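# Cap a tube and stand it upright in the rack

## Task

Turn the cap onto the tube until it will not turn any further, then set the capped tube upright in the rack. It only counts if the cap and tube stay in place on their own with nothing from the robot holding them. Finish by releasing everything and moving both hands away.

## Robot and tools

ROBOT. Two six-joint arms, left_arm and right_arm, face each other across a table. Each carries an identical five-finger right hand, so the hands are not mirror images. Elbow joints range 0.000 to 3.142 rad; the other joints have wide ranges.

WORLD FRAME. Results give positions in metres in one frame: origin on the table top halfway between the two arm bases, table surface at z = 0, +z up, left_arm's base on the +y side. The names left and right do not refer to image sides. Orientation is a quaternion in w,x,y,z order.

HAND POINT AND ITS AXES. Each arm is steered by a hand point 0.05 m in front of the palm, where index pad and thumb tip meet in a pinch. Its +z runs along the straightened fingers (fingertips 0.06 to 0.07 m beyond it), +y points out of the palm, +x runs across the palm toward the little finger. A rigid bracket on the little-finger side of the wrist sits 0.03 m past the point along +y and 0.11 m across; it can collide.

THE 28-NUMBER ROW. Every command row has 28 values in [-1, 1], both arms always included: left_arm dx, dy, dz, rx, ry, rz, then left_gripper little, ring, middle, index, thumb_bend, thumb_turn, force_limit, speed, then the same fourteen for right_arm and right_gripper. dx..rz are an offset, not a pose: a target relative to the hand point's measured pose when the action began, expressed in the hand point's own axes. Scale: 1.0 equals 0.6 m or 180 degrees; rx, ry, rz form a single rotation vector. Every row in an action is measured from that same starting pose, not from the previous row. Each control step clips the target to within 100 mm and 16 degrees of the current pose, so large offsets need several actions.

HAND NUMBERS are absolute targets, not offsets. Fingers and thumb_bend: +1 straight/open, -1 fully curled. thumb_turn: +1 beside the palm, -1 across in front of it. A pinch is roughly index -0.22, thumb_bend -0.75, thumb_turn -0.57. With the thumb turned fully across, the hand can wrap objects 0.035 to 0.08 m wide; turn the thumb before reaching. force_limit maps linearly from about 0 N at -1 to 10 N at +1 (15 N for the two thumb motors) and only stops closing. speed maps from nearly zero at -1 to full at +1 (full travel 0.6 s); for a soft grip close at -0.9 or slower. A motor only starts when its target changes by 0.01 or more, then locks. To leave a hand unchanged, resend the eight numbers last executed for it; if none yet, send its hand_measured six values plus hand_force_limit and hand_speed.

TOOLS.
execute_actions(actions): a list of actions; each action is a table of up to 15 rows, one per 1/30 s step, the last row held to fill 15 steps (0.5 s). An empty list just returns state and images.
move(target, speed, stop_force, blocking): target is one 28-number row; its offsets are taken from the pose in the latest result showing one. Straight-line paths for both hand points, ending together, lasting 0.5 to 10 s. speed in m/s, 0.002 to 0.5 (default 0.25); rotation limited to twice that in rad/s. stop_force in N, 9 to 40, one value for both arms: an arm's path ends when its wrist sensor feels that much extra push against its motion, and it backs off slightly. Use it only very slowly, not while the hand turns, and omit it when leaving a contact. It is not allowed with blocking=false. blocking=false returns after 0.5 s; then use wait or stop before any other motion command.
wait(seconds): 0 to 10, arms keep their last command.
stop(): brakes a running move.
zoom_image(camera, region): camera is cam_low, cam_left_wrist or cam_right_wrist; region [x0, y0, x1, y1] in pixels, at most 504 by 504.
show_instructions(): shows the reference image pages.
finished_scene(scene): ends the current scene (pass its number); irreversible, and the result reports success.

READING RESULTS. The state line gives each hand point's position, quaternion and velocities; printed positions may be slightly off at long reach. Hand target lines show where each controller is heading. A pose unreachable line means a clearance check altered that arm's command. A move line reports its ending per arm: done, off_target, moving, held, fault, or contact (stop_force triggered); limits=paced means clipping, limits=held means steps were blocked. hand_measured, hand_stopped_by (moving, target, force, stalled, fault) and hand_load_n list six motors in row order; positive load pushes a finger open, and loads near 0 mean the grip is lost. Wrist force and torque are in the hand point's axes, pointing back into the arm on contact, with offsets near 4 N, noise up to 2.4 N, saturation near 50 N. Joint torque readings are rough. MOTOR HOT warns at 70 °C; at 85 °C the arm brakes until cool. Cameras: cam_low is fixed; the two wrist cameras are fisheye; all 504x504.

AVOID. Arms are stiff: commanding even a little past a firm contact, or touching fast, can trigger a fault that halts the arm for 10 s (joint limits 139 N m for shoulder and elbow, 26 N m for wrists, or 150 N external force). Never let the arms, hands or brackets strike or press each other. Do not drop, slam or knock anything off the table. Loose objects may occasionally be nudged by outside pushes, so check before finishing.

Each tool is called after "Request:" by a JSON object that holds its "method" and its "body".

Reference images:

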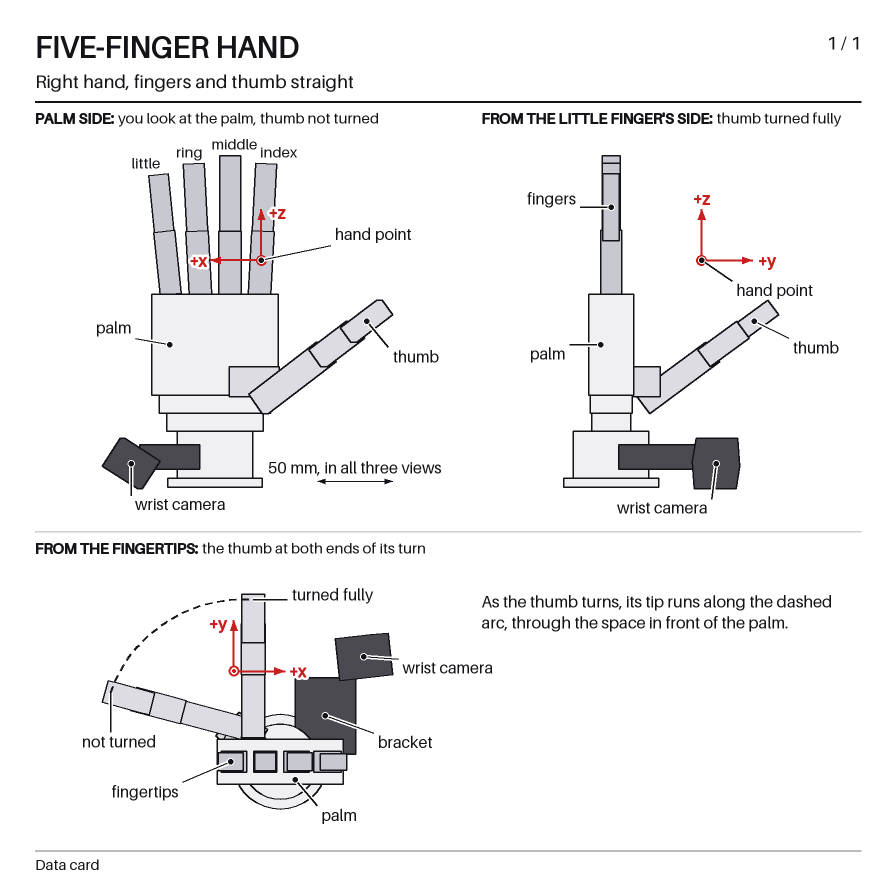

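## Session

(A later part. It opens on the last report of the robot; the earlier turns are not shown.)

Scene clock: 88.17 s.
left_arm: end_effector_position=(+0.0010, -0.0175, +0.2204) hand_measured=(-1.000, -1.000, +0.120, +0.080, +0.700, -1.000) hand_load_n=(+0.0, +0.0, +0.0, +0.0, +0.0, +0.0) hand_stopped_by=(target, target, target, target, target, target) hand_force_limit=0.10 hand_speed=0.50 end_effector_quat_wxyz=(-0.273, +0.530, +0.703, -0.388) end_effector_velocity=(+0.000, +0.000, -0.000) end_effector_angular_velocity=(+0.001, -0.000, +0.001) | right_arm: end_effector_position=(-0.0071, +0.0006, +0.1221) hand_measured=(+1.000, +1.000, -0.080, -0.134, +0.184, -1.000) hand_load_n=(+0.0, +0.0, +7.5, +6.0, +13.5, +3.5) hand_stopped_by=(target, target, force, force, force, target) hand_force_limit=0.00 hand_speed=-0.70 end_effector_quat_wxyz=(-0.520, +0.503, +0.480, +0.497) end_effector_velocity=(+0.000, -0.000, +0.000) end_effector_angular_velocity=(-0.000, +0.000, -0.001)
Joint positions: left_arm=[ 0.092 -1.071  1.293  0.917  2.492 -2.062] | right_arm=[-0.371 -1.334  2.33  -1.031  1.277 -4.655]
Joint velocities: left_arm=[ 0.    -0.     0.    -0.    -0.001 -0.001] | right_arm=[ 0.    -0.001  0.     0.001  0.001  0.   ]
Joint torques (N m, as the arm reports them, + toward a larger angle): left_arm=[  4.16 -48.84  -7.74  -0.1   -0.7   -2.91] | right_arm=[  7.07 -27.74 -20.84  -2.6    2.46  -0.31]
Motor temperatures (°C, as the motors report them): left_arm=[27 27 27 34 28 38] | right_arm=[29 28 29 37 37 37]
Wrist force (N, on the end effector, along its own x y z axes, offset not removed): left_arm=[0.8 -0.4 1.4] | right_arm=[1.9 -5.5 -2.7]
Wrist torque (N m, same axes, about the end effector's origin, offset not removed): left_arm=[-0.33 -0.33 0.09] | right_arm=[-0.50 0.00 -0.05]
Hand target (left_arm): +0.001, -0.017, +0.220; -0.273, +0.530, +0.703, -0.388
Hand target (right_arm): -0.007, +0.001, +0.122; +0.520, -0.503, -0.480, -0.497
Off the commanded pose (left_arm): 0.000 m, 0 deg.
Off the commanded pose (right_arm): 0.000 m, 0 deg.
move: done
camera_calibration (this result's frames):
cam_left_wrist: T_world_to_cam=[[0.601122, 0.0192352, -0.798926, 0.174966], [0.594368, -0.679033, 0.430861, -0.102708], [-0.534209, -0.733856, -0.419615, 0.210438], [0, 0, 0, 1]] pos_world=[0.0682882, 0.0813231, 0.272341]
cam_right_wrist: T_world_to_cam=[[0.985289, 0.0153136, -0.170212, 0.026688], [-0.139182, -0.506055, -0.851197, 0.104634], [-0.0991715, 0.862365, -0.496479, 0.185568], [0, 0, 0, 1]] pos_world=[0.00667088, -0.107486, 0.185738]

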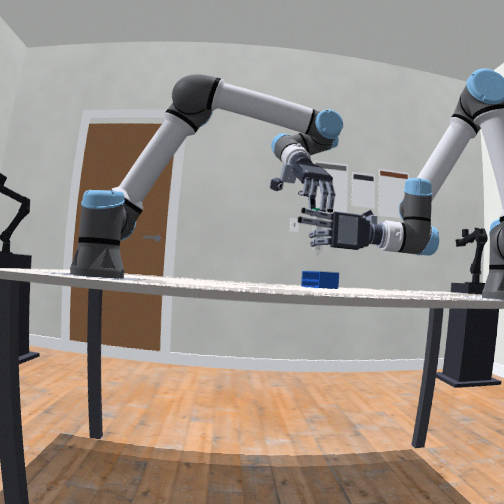

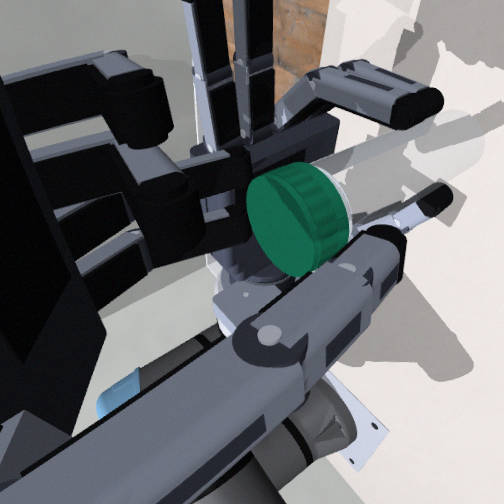

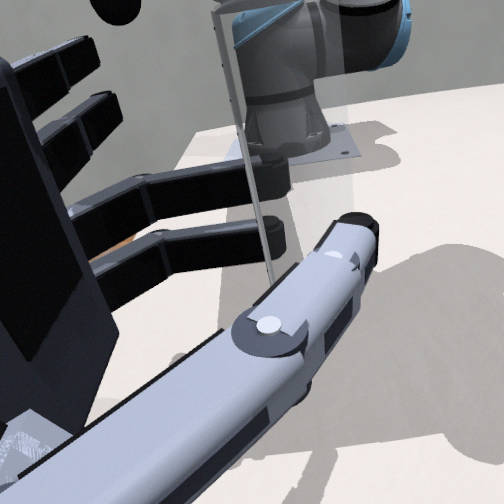

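Request:
{"method": "move", "body": {"target": [-0.0066,0.0165,-0.0213,-0.0087,-0.278,-0.1837,-1,-1,0.12,0.08,0.7,-1,0.1,0.5,0,0,0,0,0,0,1,1,-0.5,-0.5,-0.3,-1,0,-0.7], "speed": 0.4}}

Request:
{"method": "move", "body": {"target": [-0.0066,0.016,-0.0217,-0.0087,-0.278,-0.1837,-1,-1,0.12,0.08,0.7,-1,0.1,0.5,0,0,0,0,0,0,1,1,-0.5,-0.5,-0.3,-1,0,-0.7], "speed": 0.4}}

Request:
{"method": "zoom_image", "body": {"camera": "cam_left_wrist", "region": [230, 120, 410, 300]}}

Request:
{"method": "execute_actions", "body": {"actions": [[[0,0,0,0,0,0,-1,-1,-0.0,-0.07,0.36,-1,-0.4,0,0,0,0,0,0,0,1,1,-0.5,-0.5,-0.3,-1,0,-0.7]],[[0,0,0,0,0,0,-1,-1,-0.5,-0.5,0.36,-1,-0.4,-0.85,0,0,0,0,0,0,1,1,-0.5,-0.5,-0.3,-1,0,-0.7]],[[0,0.0014,0.0009,0,0,0,-1,-1,-0.5,-0.5,0.36,-1,-0.4,-0.85,0,0,0,0,0,0,1,1,-0.5,-0.5,-0.3,-1,0,-0.7]]]}}

Request:
{"method": "zoom_image", "body": {"camera": "cam_left_wrist", "region": [230, 120, 410, 300]}}

Scene clock: 90.73 s.
left_arm: end_effector_position=(+0.0172, -0.0167, +0.2194) hand_measured=(-1.000, -1.000, +0.120, +0.080, +0.700, -1.000) hand_load_n=(+0.0, +0.0, +0.0, +0.0, +0.0, +0.0) hand_stopped_by=(target, target, target, target, target, target) hand_force_limit=0.10 hand_speed=0.50 end_effector_quat_wxyz=(-0.045, +0.107, +0.873, -0.473) end_effector_velocity=(-0.000, -0.001, +0.000) end_effector_angular_velocity=(+0.000, -0.003, +0.013) | right_arm: end_effector_position=(-0.0071, +0.0006, +0.1221) hand_measured=(+1.000, +1.000, -0.080, -0.134, +0.184, -1.000) hand_load_n=(+0.0, +0.0, +7.5, +6.0, +13.5, +3.5) hand_stopped_by=(target, target, force, force, force, target) hand_force_limit=0.00 hand_speed=-0.70 end_effector_quat_wxyz=(-0.520, +0.503, +0.480, +0.497) end_effector_velocity=(+0.000, +0.000, -0.000) end_effector_angular_velocity=(-0.000, -0.000, -0.000)
Joint positions: left_arm=[-0.252 -1.448  1.693  0.339  1.468 -3.182] | right_arm=[-0.371 -1.334  2.33  -1.031  1.277 -4.655]
Joint velocities: left_arm=[-0.007  0.002 -0.002  0.002 -0.018 -0.009] | right_arm=[-0.  0.  0. -0.  0. -0.]
Joint torques (N m, as the arm reports them, + toward a larger angle): left_arm=[ -7.38 -14.91 -33.06   2.1   -1.66  -2.41] | right_arm=[  7.82 -26.17 -19.45  -2.45   2.54  -0.06]
Motor temperatures (°C, as the motors report them): left_arm=[27 27 27 34 28 38] | right_arm=[29 28 29 37 37 37]
Wrist force (N, on the end effector, along its own x y z axes, offset not removed): left_arm=[1.1 -1.0 1.1] | right_arm=[-1.1 2.8 -1.6]
Wrist torque (N m, same axes, about the end effector's origin, offset not removed): left_arm=[-0.39 -0.35 0.03] | right_arm=[0.42 0.27 0.14]
Hand target (left_arm): +0.017, -0.017, +0.219; -0.044, +0.106, +0.873, -0.473
Hand target (right_arm): -0.007, +0.001, +0.122; +0.520, -0.503, -0.480, -0.497
Off the commanded pose (left_arm): 0.000 m, 0 deg.
Off the commanded pose (right_arm): 0.000 m, 0 deg.
move: done
camera_calibration (this result's frames):
cam_left_wrist: T_world_to_cam=[[0.280918, 0.5294, -0.800512, 0.178816], [0.887726, 0.173653, 0.426365, -0.101154], [0.364729, -0.830409, -0.42118, 0.202472], [0, 0, 0, 1]] pos_world=[-0.0342826, 0.0910348, 0.27155]
cam_right_wrist: T_world_to_cam=[[0.985289, 0.0153136, -0.170212, 0.026688], [-0.139182, -0.506056, -0.851197, 0.104634], [-0.0991715, 0.862365, -0.496479, 0.185568], [0, 0, 0, 1]] pos_world=[0.00667088, -0.107486, 0.185738]

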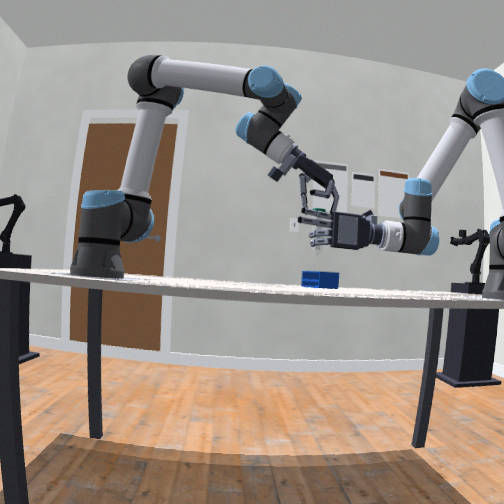

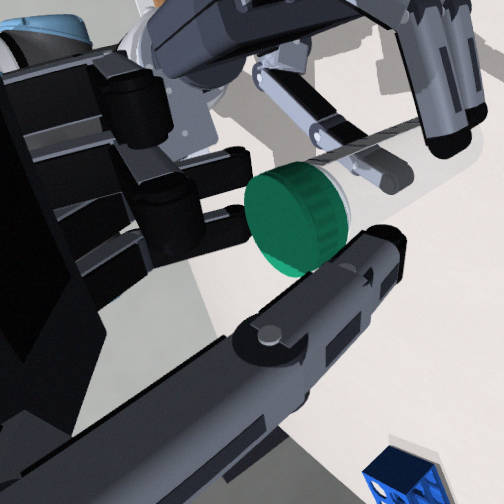

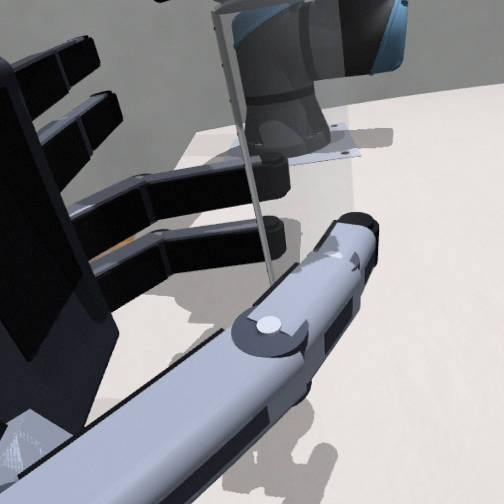

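Scene clock: 92.80 s.
left_arm: end_effector_position=(+0.0248, -0.0018, +0.2177) hand_measured=(-1.000, -1.000, +0.120, +0.080, +0.700, -1.000) hand_load_n=(+0.0, +0.0, +0.0, +0.0, +0.0, +0.0) hand_stopped_by=(target, target, target, target, target, target) hand_force_limit=0.10 hand_speed=0.50 end_effector_quat_wxyz=(-0.196, +0.345, -0.811, +0.431) end_effector_velocity=(-0.000, +0.000, -0.000) end_effector_angular_velocity=(+0.004, +0.002, +0.011) | right_arm: end_effector_position=(-0.0071, +0.0006, +0.1221) hand_measured=(+1.000, +1.000, -0.080, -0.134, +0.184, -1.000) hand_load_n=(+0.0, +0.0, +7.5, +6.0, +13.5, +3.5) hand_stopped_by=(target, target, force, force, force, target) hand_force_limit=0.00 hand_speed=-0.70 end_effector_quat_wxyz=(-0.520, +0.503, +0.480, +0.497) end_effector_velocity=(+0.000, +0.000, +0.000) end_effector_angular_velocity=(+0.000, -0.000, -0.001)
Joint positions: left_arm=[-0.496 -1.092  1.379  1.048  0.604 -4.405] | right_arm=[-0.371 -1.334  2.33  -1.031  1.277 -4.655]
Joint velocities: left_arm=[ 0.001  0.007 -0.008  0.018  0.002 -0.019] | right_arm=[-0.     0.     0.    -0.     0.001 -0.   ]
Joint torques (N m, as the arm reports them, + toward a larger angle): left_arm=[  9.95 -26.52 -28.79   3.66   0.06  -2.69] | right_arm=[  7.53 -25.71 -19.03  -2.43   2.64  -0.21]
Motor temperatures (°C, as the motors report them): left_arm=[27 27 27 34 28 38] | right_arm=[29 28 29 37 37 37]
Wrist force (N, on the end effector, along its own x y z axes, offset not removed): left_arm=[0.3 -0.2 1.6] | right_arm=[1.1 -1.5 -1.6]
Wrist torque (N m, same axes, about the end effector's origin, offset not removed): left_arm=[-0.35 -0.26 -0.01] | right_arm=[0.04 0.18 0.15]
Hand target (left_arm): +0.025, -0.002, +0.218; +0.196, -0.345, +0.810, -0.431
Hand target (right_arm): -0.007, +0.001, +0.122; +0.520, -0.503, -0.480, -0.497
Off the commanded pose (left_arm): 0.001 m, 0 deg.
Off the commanded pose (right_arm): 0.000 m, 0 deg.
move: done
camera_calibration (this result's frames):
cam_left_wrist: T_world_to_cam=[[-0.322027, 0.508912, -0.798315, 0.181862], [0.296039, 0.855077, 0.42568, -0.0937431], [0.899255, -0.099252, -0.426016, 0.200552], [0, 0, 0, 1]] pos_world=[-0.0940314, 0.00751081, 0.270527]
cam_right_wrist: T_world_to_cam=[[0.985289, 0.0153136, -0.170212, 0.026688], [-0.139182, -0.506055, -0.851197, 0.104634], [-0.0991714, 0.862365, -0.496479, 0.185568], [0, 0, 0, 1]] pos_world=[0.00667088, -0.107486, 0.185738]

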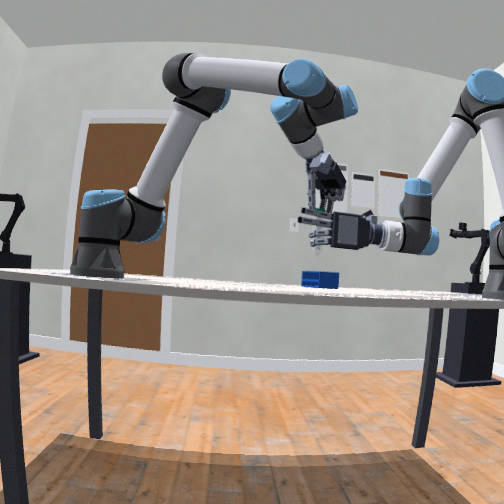

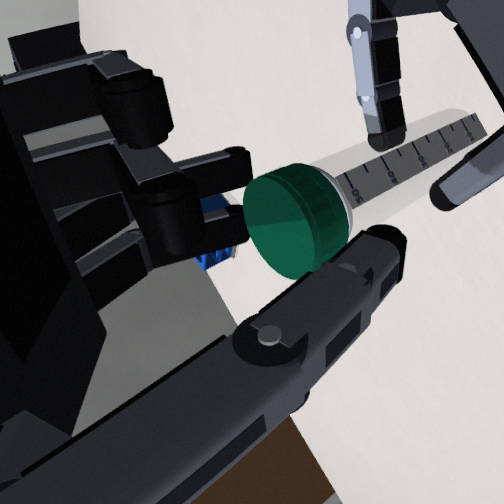

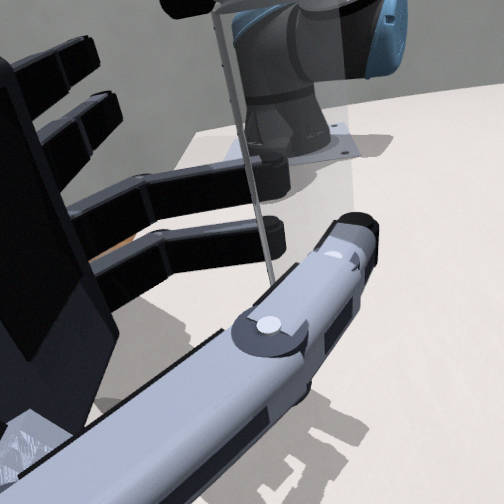

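Region (230, 120, 410, 300) of cam_left_wrist's 504x504 image, scaled by 2.800, with more detail than that image has.

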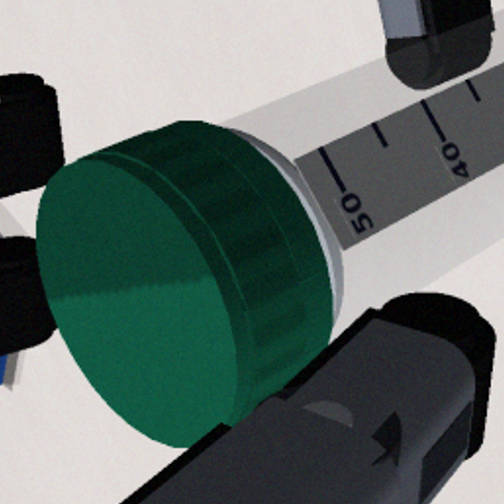

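Scene clock: 94.30 s.
left_arm: end_effector_position=(+0.0248, -0.0018, +0.2168) hand_measured=(-1.000, -1.000, -0.074, -0.144, +0.364, -1.000) hand_load_n=(+0.0, +0.0, +3.0, +3.5, +6.5, +0.0) hand_stopped_by=(target, target, force, force, target, target) hand_force_limit=-0.40 hand_speed=-0.85 end_effector_quat_wxyz=(-0.196, +0.345, -0.810, +0.431) end_effector_velocity=(+0.000, -0.000, -0.000) end_effector_angular_velocity=(-0.001, +0.000, +0.000) | right_arm: end_effector_position=(-0.0071, +0.0006, +0.1221) hand_measured=(+1.000, +1.000, -0.080, -0.134, +0.184, -1.000) hand_load_n=(+0.0, +0.0, +7.5, +6.0, +13.5, +4.5) hand_stopped_by=(target, target, force, force, force, target) hand_force_limit=0.00 hand_speed=-0.70 end_effector_quat_wxyz=(-0.520, +0.503, +0.480, +0.497) end_effector_velocity=(+0.000, -0.000, +0.000) end_effector_angular_velocity=(-0.000, -0.000, -0.001)
Joint positions: left_arm=[-0.496 -1.091  1.381  1.046  0.604 -4.405] | right_arm=[-0.371 -1.334  2.33  -1.031  1.277 -4.655]
Joint velocities: left_arm=[ 0.    -0.     0.    -0.001 -0.    -0.   ] | right_arm=[-0.    -0.001 -0.     0.001  0.001 -0.   ]
Joint torques (N m, as the arm reports them, + toward a larger angle): left_arm=[  4.35 -24.44  -5.12  -0.41  -1.08   1.41] | right_arm=[  6.88 -26.1  -18.58  -2.45   2.59  -0.23]
Motor temperatures (°C, as the motors report them): left_arm=[27 27 27 34 28 38] | right_arm=[29 28 29 37 37 37]
Wrist force (N, on the end effector, along its own x y z axes, offset not removed): left_arm=[1.1 -6.6 -1.7] | right_arm=[-4.5 -1.0 2.0]
Wrist torque (N m, same axes, about the end effector's origin, offset not removed): left_arm=[-0.52 -0.32 0.02] | right_arm=[-0.34 -0.33 0.20]
Hand target (left_arm): +0.025, -0.002, +0.217; +0.196, -0.345, +0.811, -0.431
Hand target (right_arm): -0.007, +0.001, +0.122; +0.520, -0.503, -0.480, -0.497
Off the commanded pose (left_arm): 0.000 m, 0 deg.
Off the commanded pose (right_arm): 0.000 m, 0 deg.
camera_calibration (this result's frames):
cam_left_wrist: T_world_to_cam=[[-0.322119, 0.508875, -0.798301, 0.181089], [0.296028, 0.855104, 0.425635, -0.0933331], [0.899226, -0.0992144, -0.426087, 0.200138], [0, 0, 0, 1]] pos_world=[-0.0940079, 0.00751418, 0.269566]
cam_right_wrist: T_world_to_cam=[[0.985289, 0.0153139, -0.170212, 0.026688], [-0.139181, -0.506055, -0.851197, 0.104634], [-0.0991716, 0.862365, -0.496479, 0.185568], [0, 0, 0, 1]] pos_world=[0.00667084, -0.107486, 0.185738]

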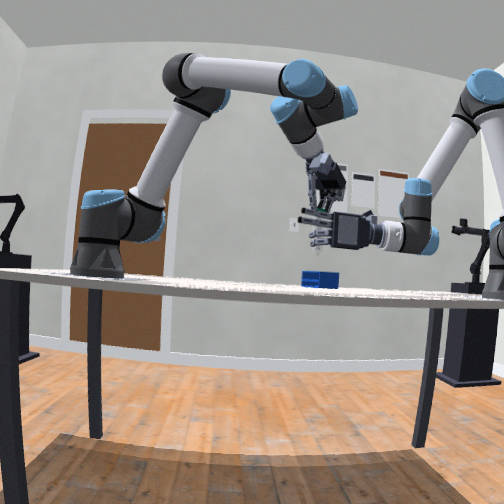

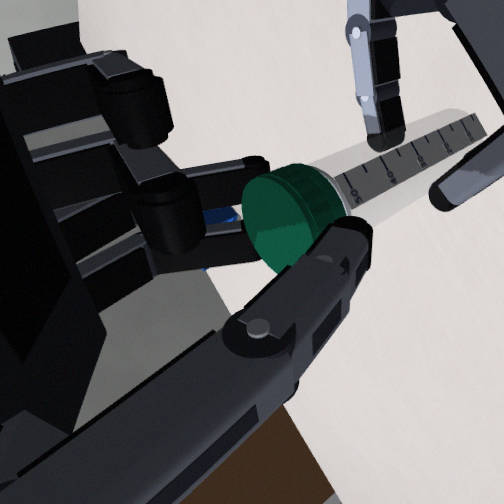

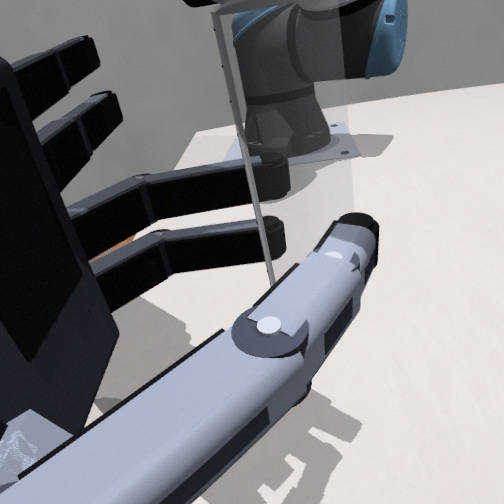

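Region (230, 120, 410, 300) of cam_left_wrist's 504x504 image, scaled by 2.800, with more detail than that image has.

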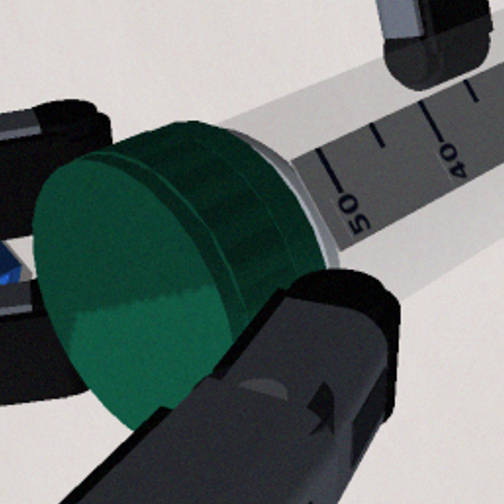

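Request:
{"method": "move", "body": {"target": [0.017,-0.004,0.0074,0.0058,0.1853,0.1224,-1,-1,-0.5,-0.5,0.36,-1,-0.4,-0.85,0,0,0,0,0,0,1,1,-0.5,-0.5,-0.3,-1,0,-0.7], "speed": 0.12}}

Request:
{"method": "move", "body": {"target": [0.017,-0.0046,0.007,0.0058,0.1853,0.1224,-1,-1,-0.5,-0.5,0.36,-1,-0.4,-0.85,0,0,0,0,0,0,1,1,-0.5,-0.5,-0.3,-1,0,-0.7], "speed": 0.12}}

Request:
{"method": "move", "body": {"target": [0.017,-0.0048,0.0068,0.0058,0.1853,0.1224,-1,-1,-0.5,-0.5,0.36,-1,-0.4,-0.85,0,0,0,0,0,0,1,1,-0.5,-0.5,-0.3,-1,0,-0.7], "speed": 0.12}}

Request:
{"method": "zoom_image", "body": {"camera": "cam_left_wrist", "region": [230, 120, 410, 300]}}

Scene clock: 97.93 s.
left_arm: end_effector_position=(+0.0213, -0.0128, +0.2168) hand_measured=(-1.000, -1.000, -0.072, -0.144, +0.364, -1.000) hand_load_n=(+0.0, +0.0, +3.5, +3.5, +6.0, -2.5) hand_stopped_by=(target, target, force, force, target, target) hand_force_limit=-0.40 hand_speed=-0.85 end_effector_quat_wxyz=(-0.038, +0.047, -0.879, +0.474) end_effector_velocity=(+0.000, -0.000, -0.001) end_effector_angular_velocity=(+0.001, +0.002, -0.014) | right_arm: end_effector_position=(-0.0071, +0.0006, +0.1221) hand_measured=(+1.000, +1.000, -0.080, -0.134, +0.184, -1.000) hand_load_n=(+0.0, +0.0, +8.5, +6.0, +13.0, +6.0) hand_stopped_by=(target, target, force, force, force, target) hand_force_limit=0.00 hand_speed=-0.70 end_effector_quat_wxyz=(-0.520, +0.503, +0.480, +0.497) end_effector_velocity=(+0.000, -0.000, -0.000) end_effector_angular_velocity=(-0.000, +0.000, -0.001)
Joint positions: left_arm=[-0.385 -1.405  1.663  0.415  1.075 -3.479] | right_arm=[-0.371 -1.334  2.33  -1.031  1.277 -4.655]
Joint velocities: left_arm=[ 0.006 -0.003  0.004 -0.006  0.016  0.012] | right_arm=[ 0.    -0.     0.     0.001  0.001  0.   ]
Joint torques (N m, as the arm reports them, + toward a larger angle): left_arm=[ 11.53 -33.85  -2.12  -0.95   2.08   3.05] | right_arm=[  6.92 -26.   -18.74  -2.65   2.42  -0.23]
Motor temperatures (°C, as the motors report them): left_arm=[27 27 27 34 28 38] | right_arm=[29 28 29 37 37 37]
Wrist force (N, on the end effector, along its own x y z axes, offset not removed): left_arm=[1.2 -10.3 -2.8] | right_arm=[-10.7 -0.8 0.3]
Wrist torque (N m, same axes, about the end effector's origin, offset not removed): left_arm=[-0.69 -0.41 -0.12] | right_arm=[0.06 0.11 0.06]
Hand target (left_arm): +0.021, -0.013, +0.217; +0.037, -0.047, +0.879, -0.474
Hand target (right_arm): -0.007, +0.001, +0.122; +0.520, -0.503, -0.480, -0.497
Off the commanded pose (left_arm): 0.001 m, 0 deg.
Off the commanded pose (right_arm): 0.000 m, 0 deg.
move: done
camera_calibration (this result's frames):
cam_left_wrist: T_world_to_cam=[[0.0811024, 0.593892, -0.800447, 0.178559], [0.775262, 0.46714, 0.425146, -0.097987], [0.626411, -0.655036, -0.422536, 0.200071], [0, 0, 0, 1]] pos_world=[-0.0638423, 0.0707821, 0.269123]
cam_right_wrist: T_world_to_cam=[[0.985288, 0.0153119, -0.170215, 0.0266883], [-0.139184, -0.506064, -0.851191, 0.104631], [-0.099173, 0.86236, -0.496488, 0.185569], [0, 0, 0, 1]] pos_world=[0.00667073, -0.107486, 0.185736]

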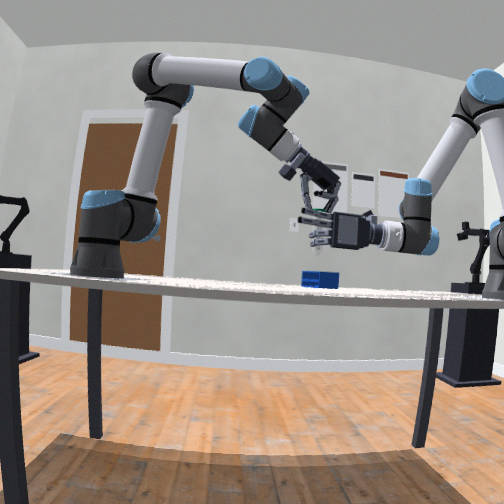

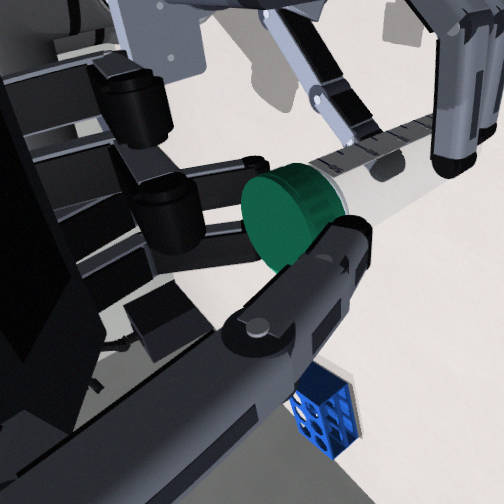

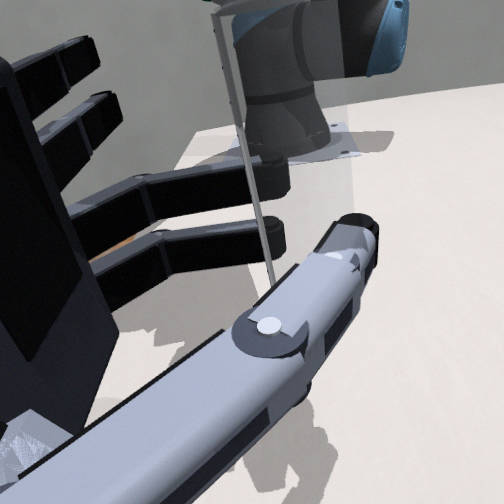

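Scene clock: 101.27 s.
left_arm: end_effector_position=(+0.0121, -0.0189, +0.2169) hand_measured=(-1.000, -1.000, -0.072, -0.144, +0.364, -1.000) hand_load_n=(+0.0, +0.0, +4.0, +3.5, +6.0, -2.5) hand_stopped_by=(target, target, force, force, target, target) hand_force_limit=-0.40 hand_speed=-0.85 end_effector_quat_wxyz=(-0.125, +0.256, +0.841, -0.459) end_effector_velocity=(-0.000, -0.000, +0.000) end_effector_angular_velocity=(+0.000, +0.001, -0.011) | right_arm: end_effector_position=(-0.0071, +0.0006, +0.1221) hand_measured=(+1.000, +1.000, -0.080, -0.134, +0.184, -1.000) hand_load_n=(+0.0, +0.0, +8.5, +6.0, +13.0, +6.0) hand_stopped_by=(target, target, force, force, force, target) hand_force_limit=0.00 hand_speed=-0.70 end_effector_quat_wxyz=(-0.520, +0.503, +0.480, +0.497) end_effector_velocity=(-0.000, +0.000, -0.000) end_effector_angular_velocity=(-0.001, +0.001, +0.001)
Joint positions: left_arm=[-0.104 -1.396  1.643  0.364  1.879 -2.902] | right_arm=[-0.371 -1.334  2.33  -1.031  1.277 -4.655]
Joint velocities: left_arm=[ 0.004  0.003 -0.004  0.004  0.013  0.009] | right_arm=[-0.     0.001 -0.     0.    -0.001  0.   ]
Joint torques (N m, as the arm reports them, + toward a larger angle): left_arm=[ 12.79 -11.5  -27.66   3.13   1.85   2.57] | right_arm=[  6.73 -26.19 -18.41  -4.79   2.51  -0.19]
Motor temperatures (°C, as the motors report them): left_arm=[27 27 27 34 28 38] | right_arm=[29 28 29 37 37 37]
Wrist force (N, on the end effector, along its own x y z axes, offset not removed): left_arm=[0.9 -9.8 -4.4] | right_arm=[-9.2 1.0 1.3]
Wrist torque (N m, same axes, about the end effector's origin, offset not removed): left_arm=[-0.61 -0.45 -0.11] | right_arm=[0.04 -0.19 0.47]
Hand target (left_arm): +0.012, -0.019, +0.217; -0.125, +0.257, +0.841, -0.459
Hand target (right_arm): -0.007, +0.001, +0.122; +0.520, -0.503, -0.480, -0.497
Off the commanded pose (left_arm): 0.000 m, 0 deg.
Off the commanded pose (right_arm): 0.000 m, 0 deg.
move: done
camera_calibration (this result's frames):
cam_left_wrist: T_world_to_cam=[[0.445432, 0.400543, -0.800722, 0.175048], [0.893231, -0.137814, 0.427956, -0.101483], [0.0610641, -0.905855, -0.419164, 0.20327], [0, 0, 0, 1]] pos_world=[0.00026292, 0.100033, 0.268799]
cam_right_wrist: T_world_to_cam=[[0.985287, 0.0153095, -0.170219, 0.0266887], [-0.139188, -0.506076, -0.851184, 0.104625], [-0.0991751, 0.862353, -0.496499, 0.18557], [0, 0, 0, 1]] pos_world=[0.00667045, -0.107487, 0.185734]

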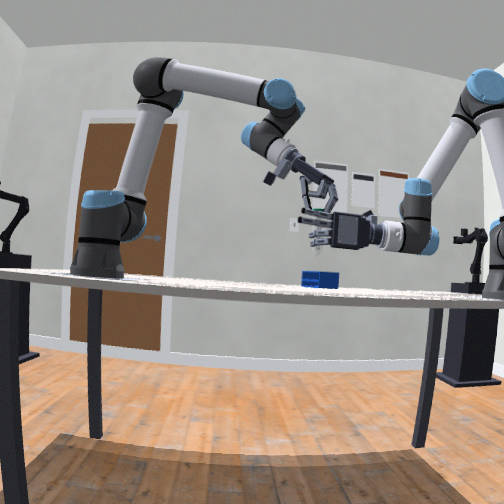

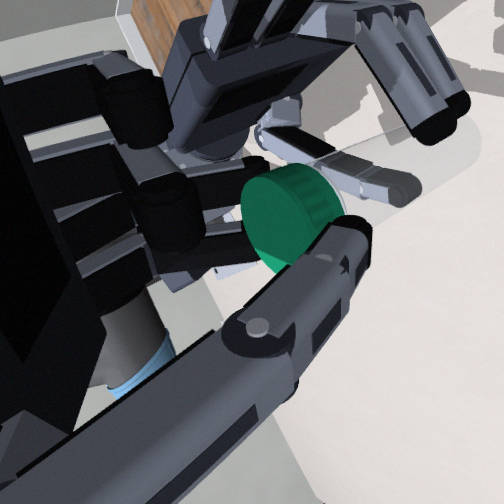

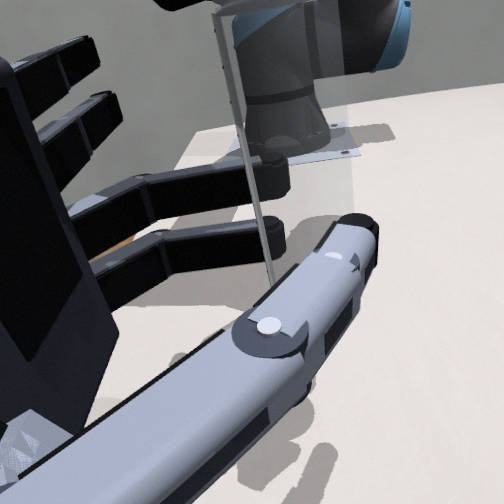

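Scene clock: 104.60 s.
left_arm: end_effector_position=(+0.0011, -0.0174, +0.2166) hand_measured=(-1.000, -1.000, -0.072, -0.144, +0.364, -1.000) hand_load_n=(+0.0, +0.0, +3.5, +3.0, +7.0, -1.5) hand_stopped_by=(target, target, force, force, target, target) hand_force_limit=-0.40 hand_speed=-0.85 end_effector_quat_wxyz=(-0.272, +0.529, +0.703, -0.389) end_effector_velocity=(+0.000, -0.000, -0.001) end_effector_angular_velocity=(+0.004, -0.002, -0.015) | right_arm: end_effector_position=(-0.0071, +0.0006, +0.1221) hand_measured=(+1.000, +1.000, -0.080, -0.134, +0.184, -1.000) hand_load_n=(+0.0, +0.0, +8.5, +6.0, +13.5, +6.5) hand_stopped_by=(target, target, force, force, force, target) hand_force_limit=0.00 hand_speed=-0.70 end_effector_quat_wxyz=(-0.520, +0.503, +0.480, +0.497) end_effector_velocity=(+0.000, -0.000, +0.000) end_effector_angular_velocity=(+0.001, -0.001, -0.001)
Joint positions: left_arm=[ 0.092 -1.07   1.302  0.903  2.492 -2.066] | right_arm=[-0.371 -1.334  2.33  -1.031  1.277 -4.655]
Joint velocities: left_arm=[ 0.002  0.012 -0.011  0.024  0.005  0.026] | right_arm=[-0.    -0.     0.    -0.     0.001 -0.001]
Joint torques (N m, as the arm reports them, + toward a larger angle): left_arm=[ 10.34 -22.01 -25.99   3.72   1.71   2.41] | right_arm=[  7.48 -25.72 -19.52  -4.87   2.43  -0.27]
Motor temperatures (°C, as the motors report them): left_arm=[27 27 27 34 28 38] | right_arm=[29 28 29 37 37 37]
Wrist force (N, on the end effector, along its own x y z axes, offset not removed): left_arm=[0.6 -10.7 -4.3] | right_arm=[-9.0 5.5 2.0]
Wrist torque (N m, same axes, about the end effector's origin, offset not removed): left_arm=[-0.67 -0.46 -0.07] | right_arm=[0.60 -0.09 0.43]
Hand target (left_arm): +0.001, -0.017, +0.217; -0.273, +0.529, +0.703, -0.389
Hand target (right_arm): -0.007, +0.001, +0.122; +0.520, -0.503, -0.480, -0.497
Off the commanded pose (left_arm): 0.000 m, 0 deg.
Off the commanded pose (right_arm): 0.000 m, 0 deg.
move: done
camera_calibration (this result's frames):
cam_left_wrist: T_world_to_cam=[[0.600566, 0.0197015, -0.799333, 0.172018], [0.596186, -0.677194, 0.431243, -0.101117], [-0.532807, -0.735541, -0.418445, 0.208638], [0, 0, 0, 1]] pos_world=[0.0681399, 0.0815971, 0.268409]
cam_right_wrist: T_world_to_cam=[[0.985287, 0.0153092, -0.170219, 0.0266887], [-0.139188, -0.506076, -0.851184, 0.104625], [-0.0991748, 0.862353, -0.4965, 0.18557], [0, 0, 0, 1]] pos_world=[0.00667046, -0.107487, 0.185734]

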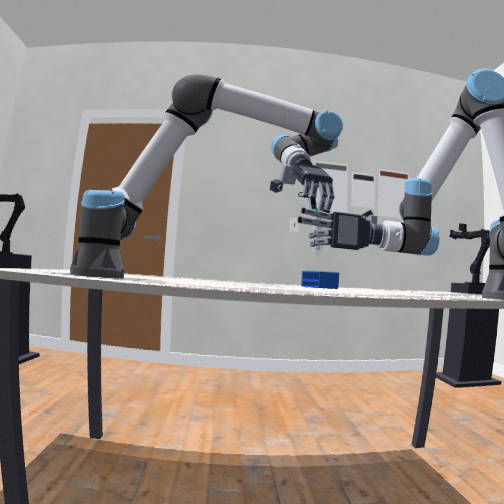

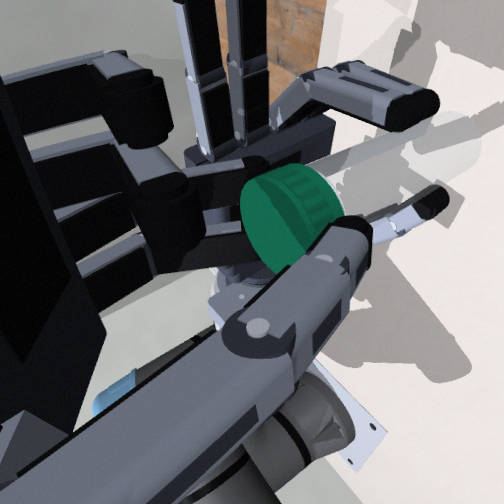

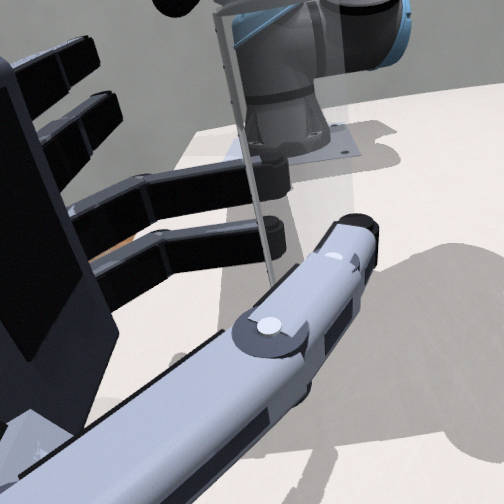

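Region (230, 120, 410, 300) of cam_left_wrist's 504x504 image, scaled by 2.800, with more detail than that image has.

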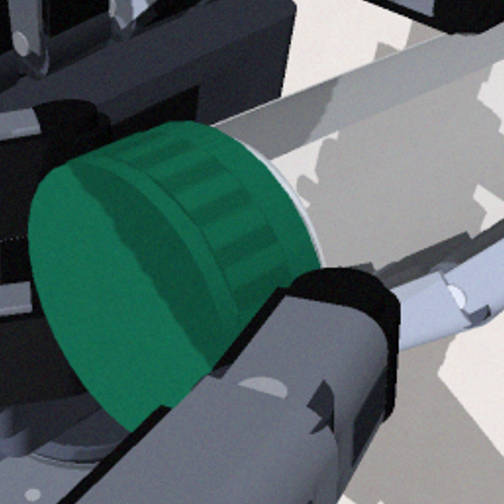

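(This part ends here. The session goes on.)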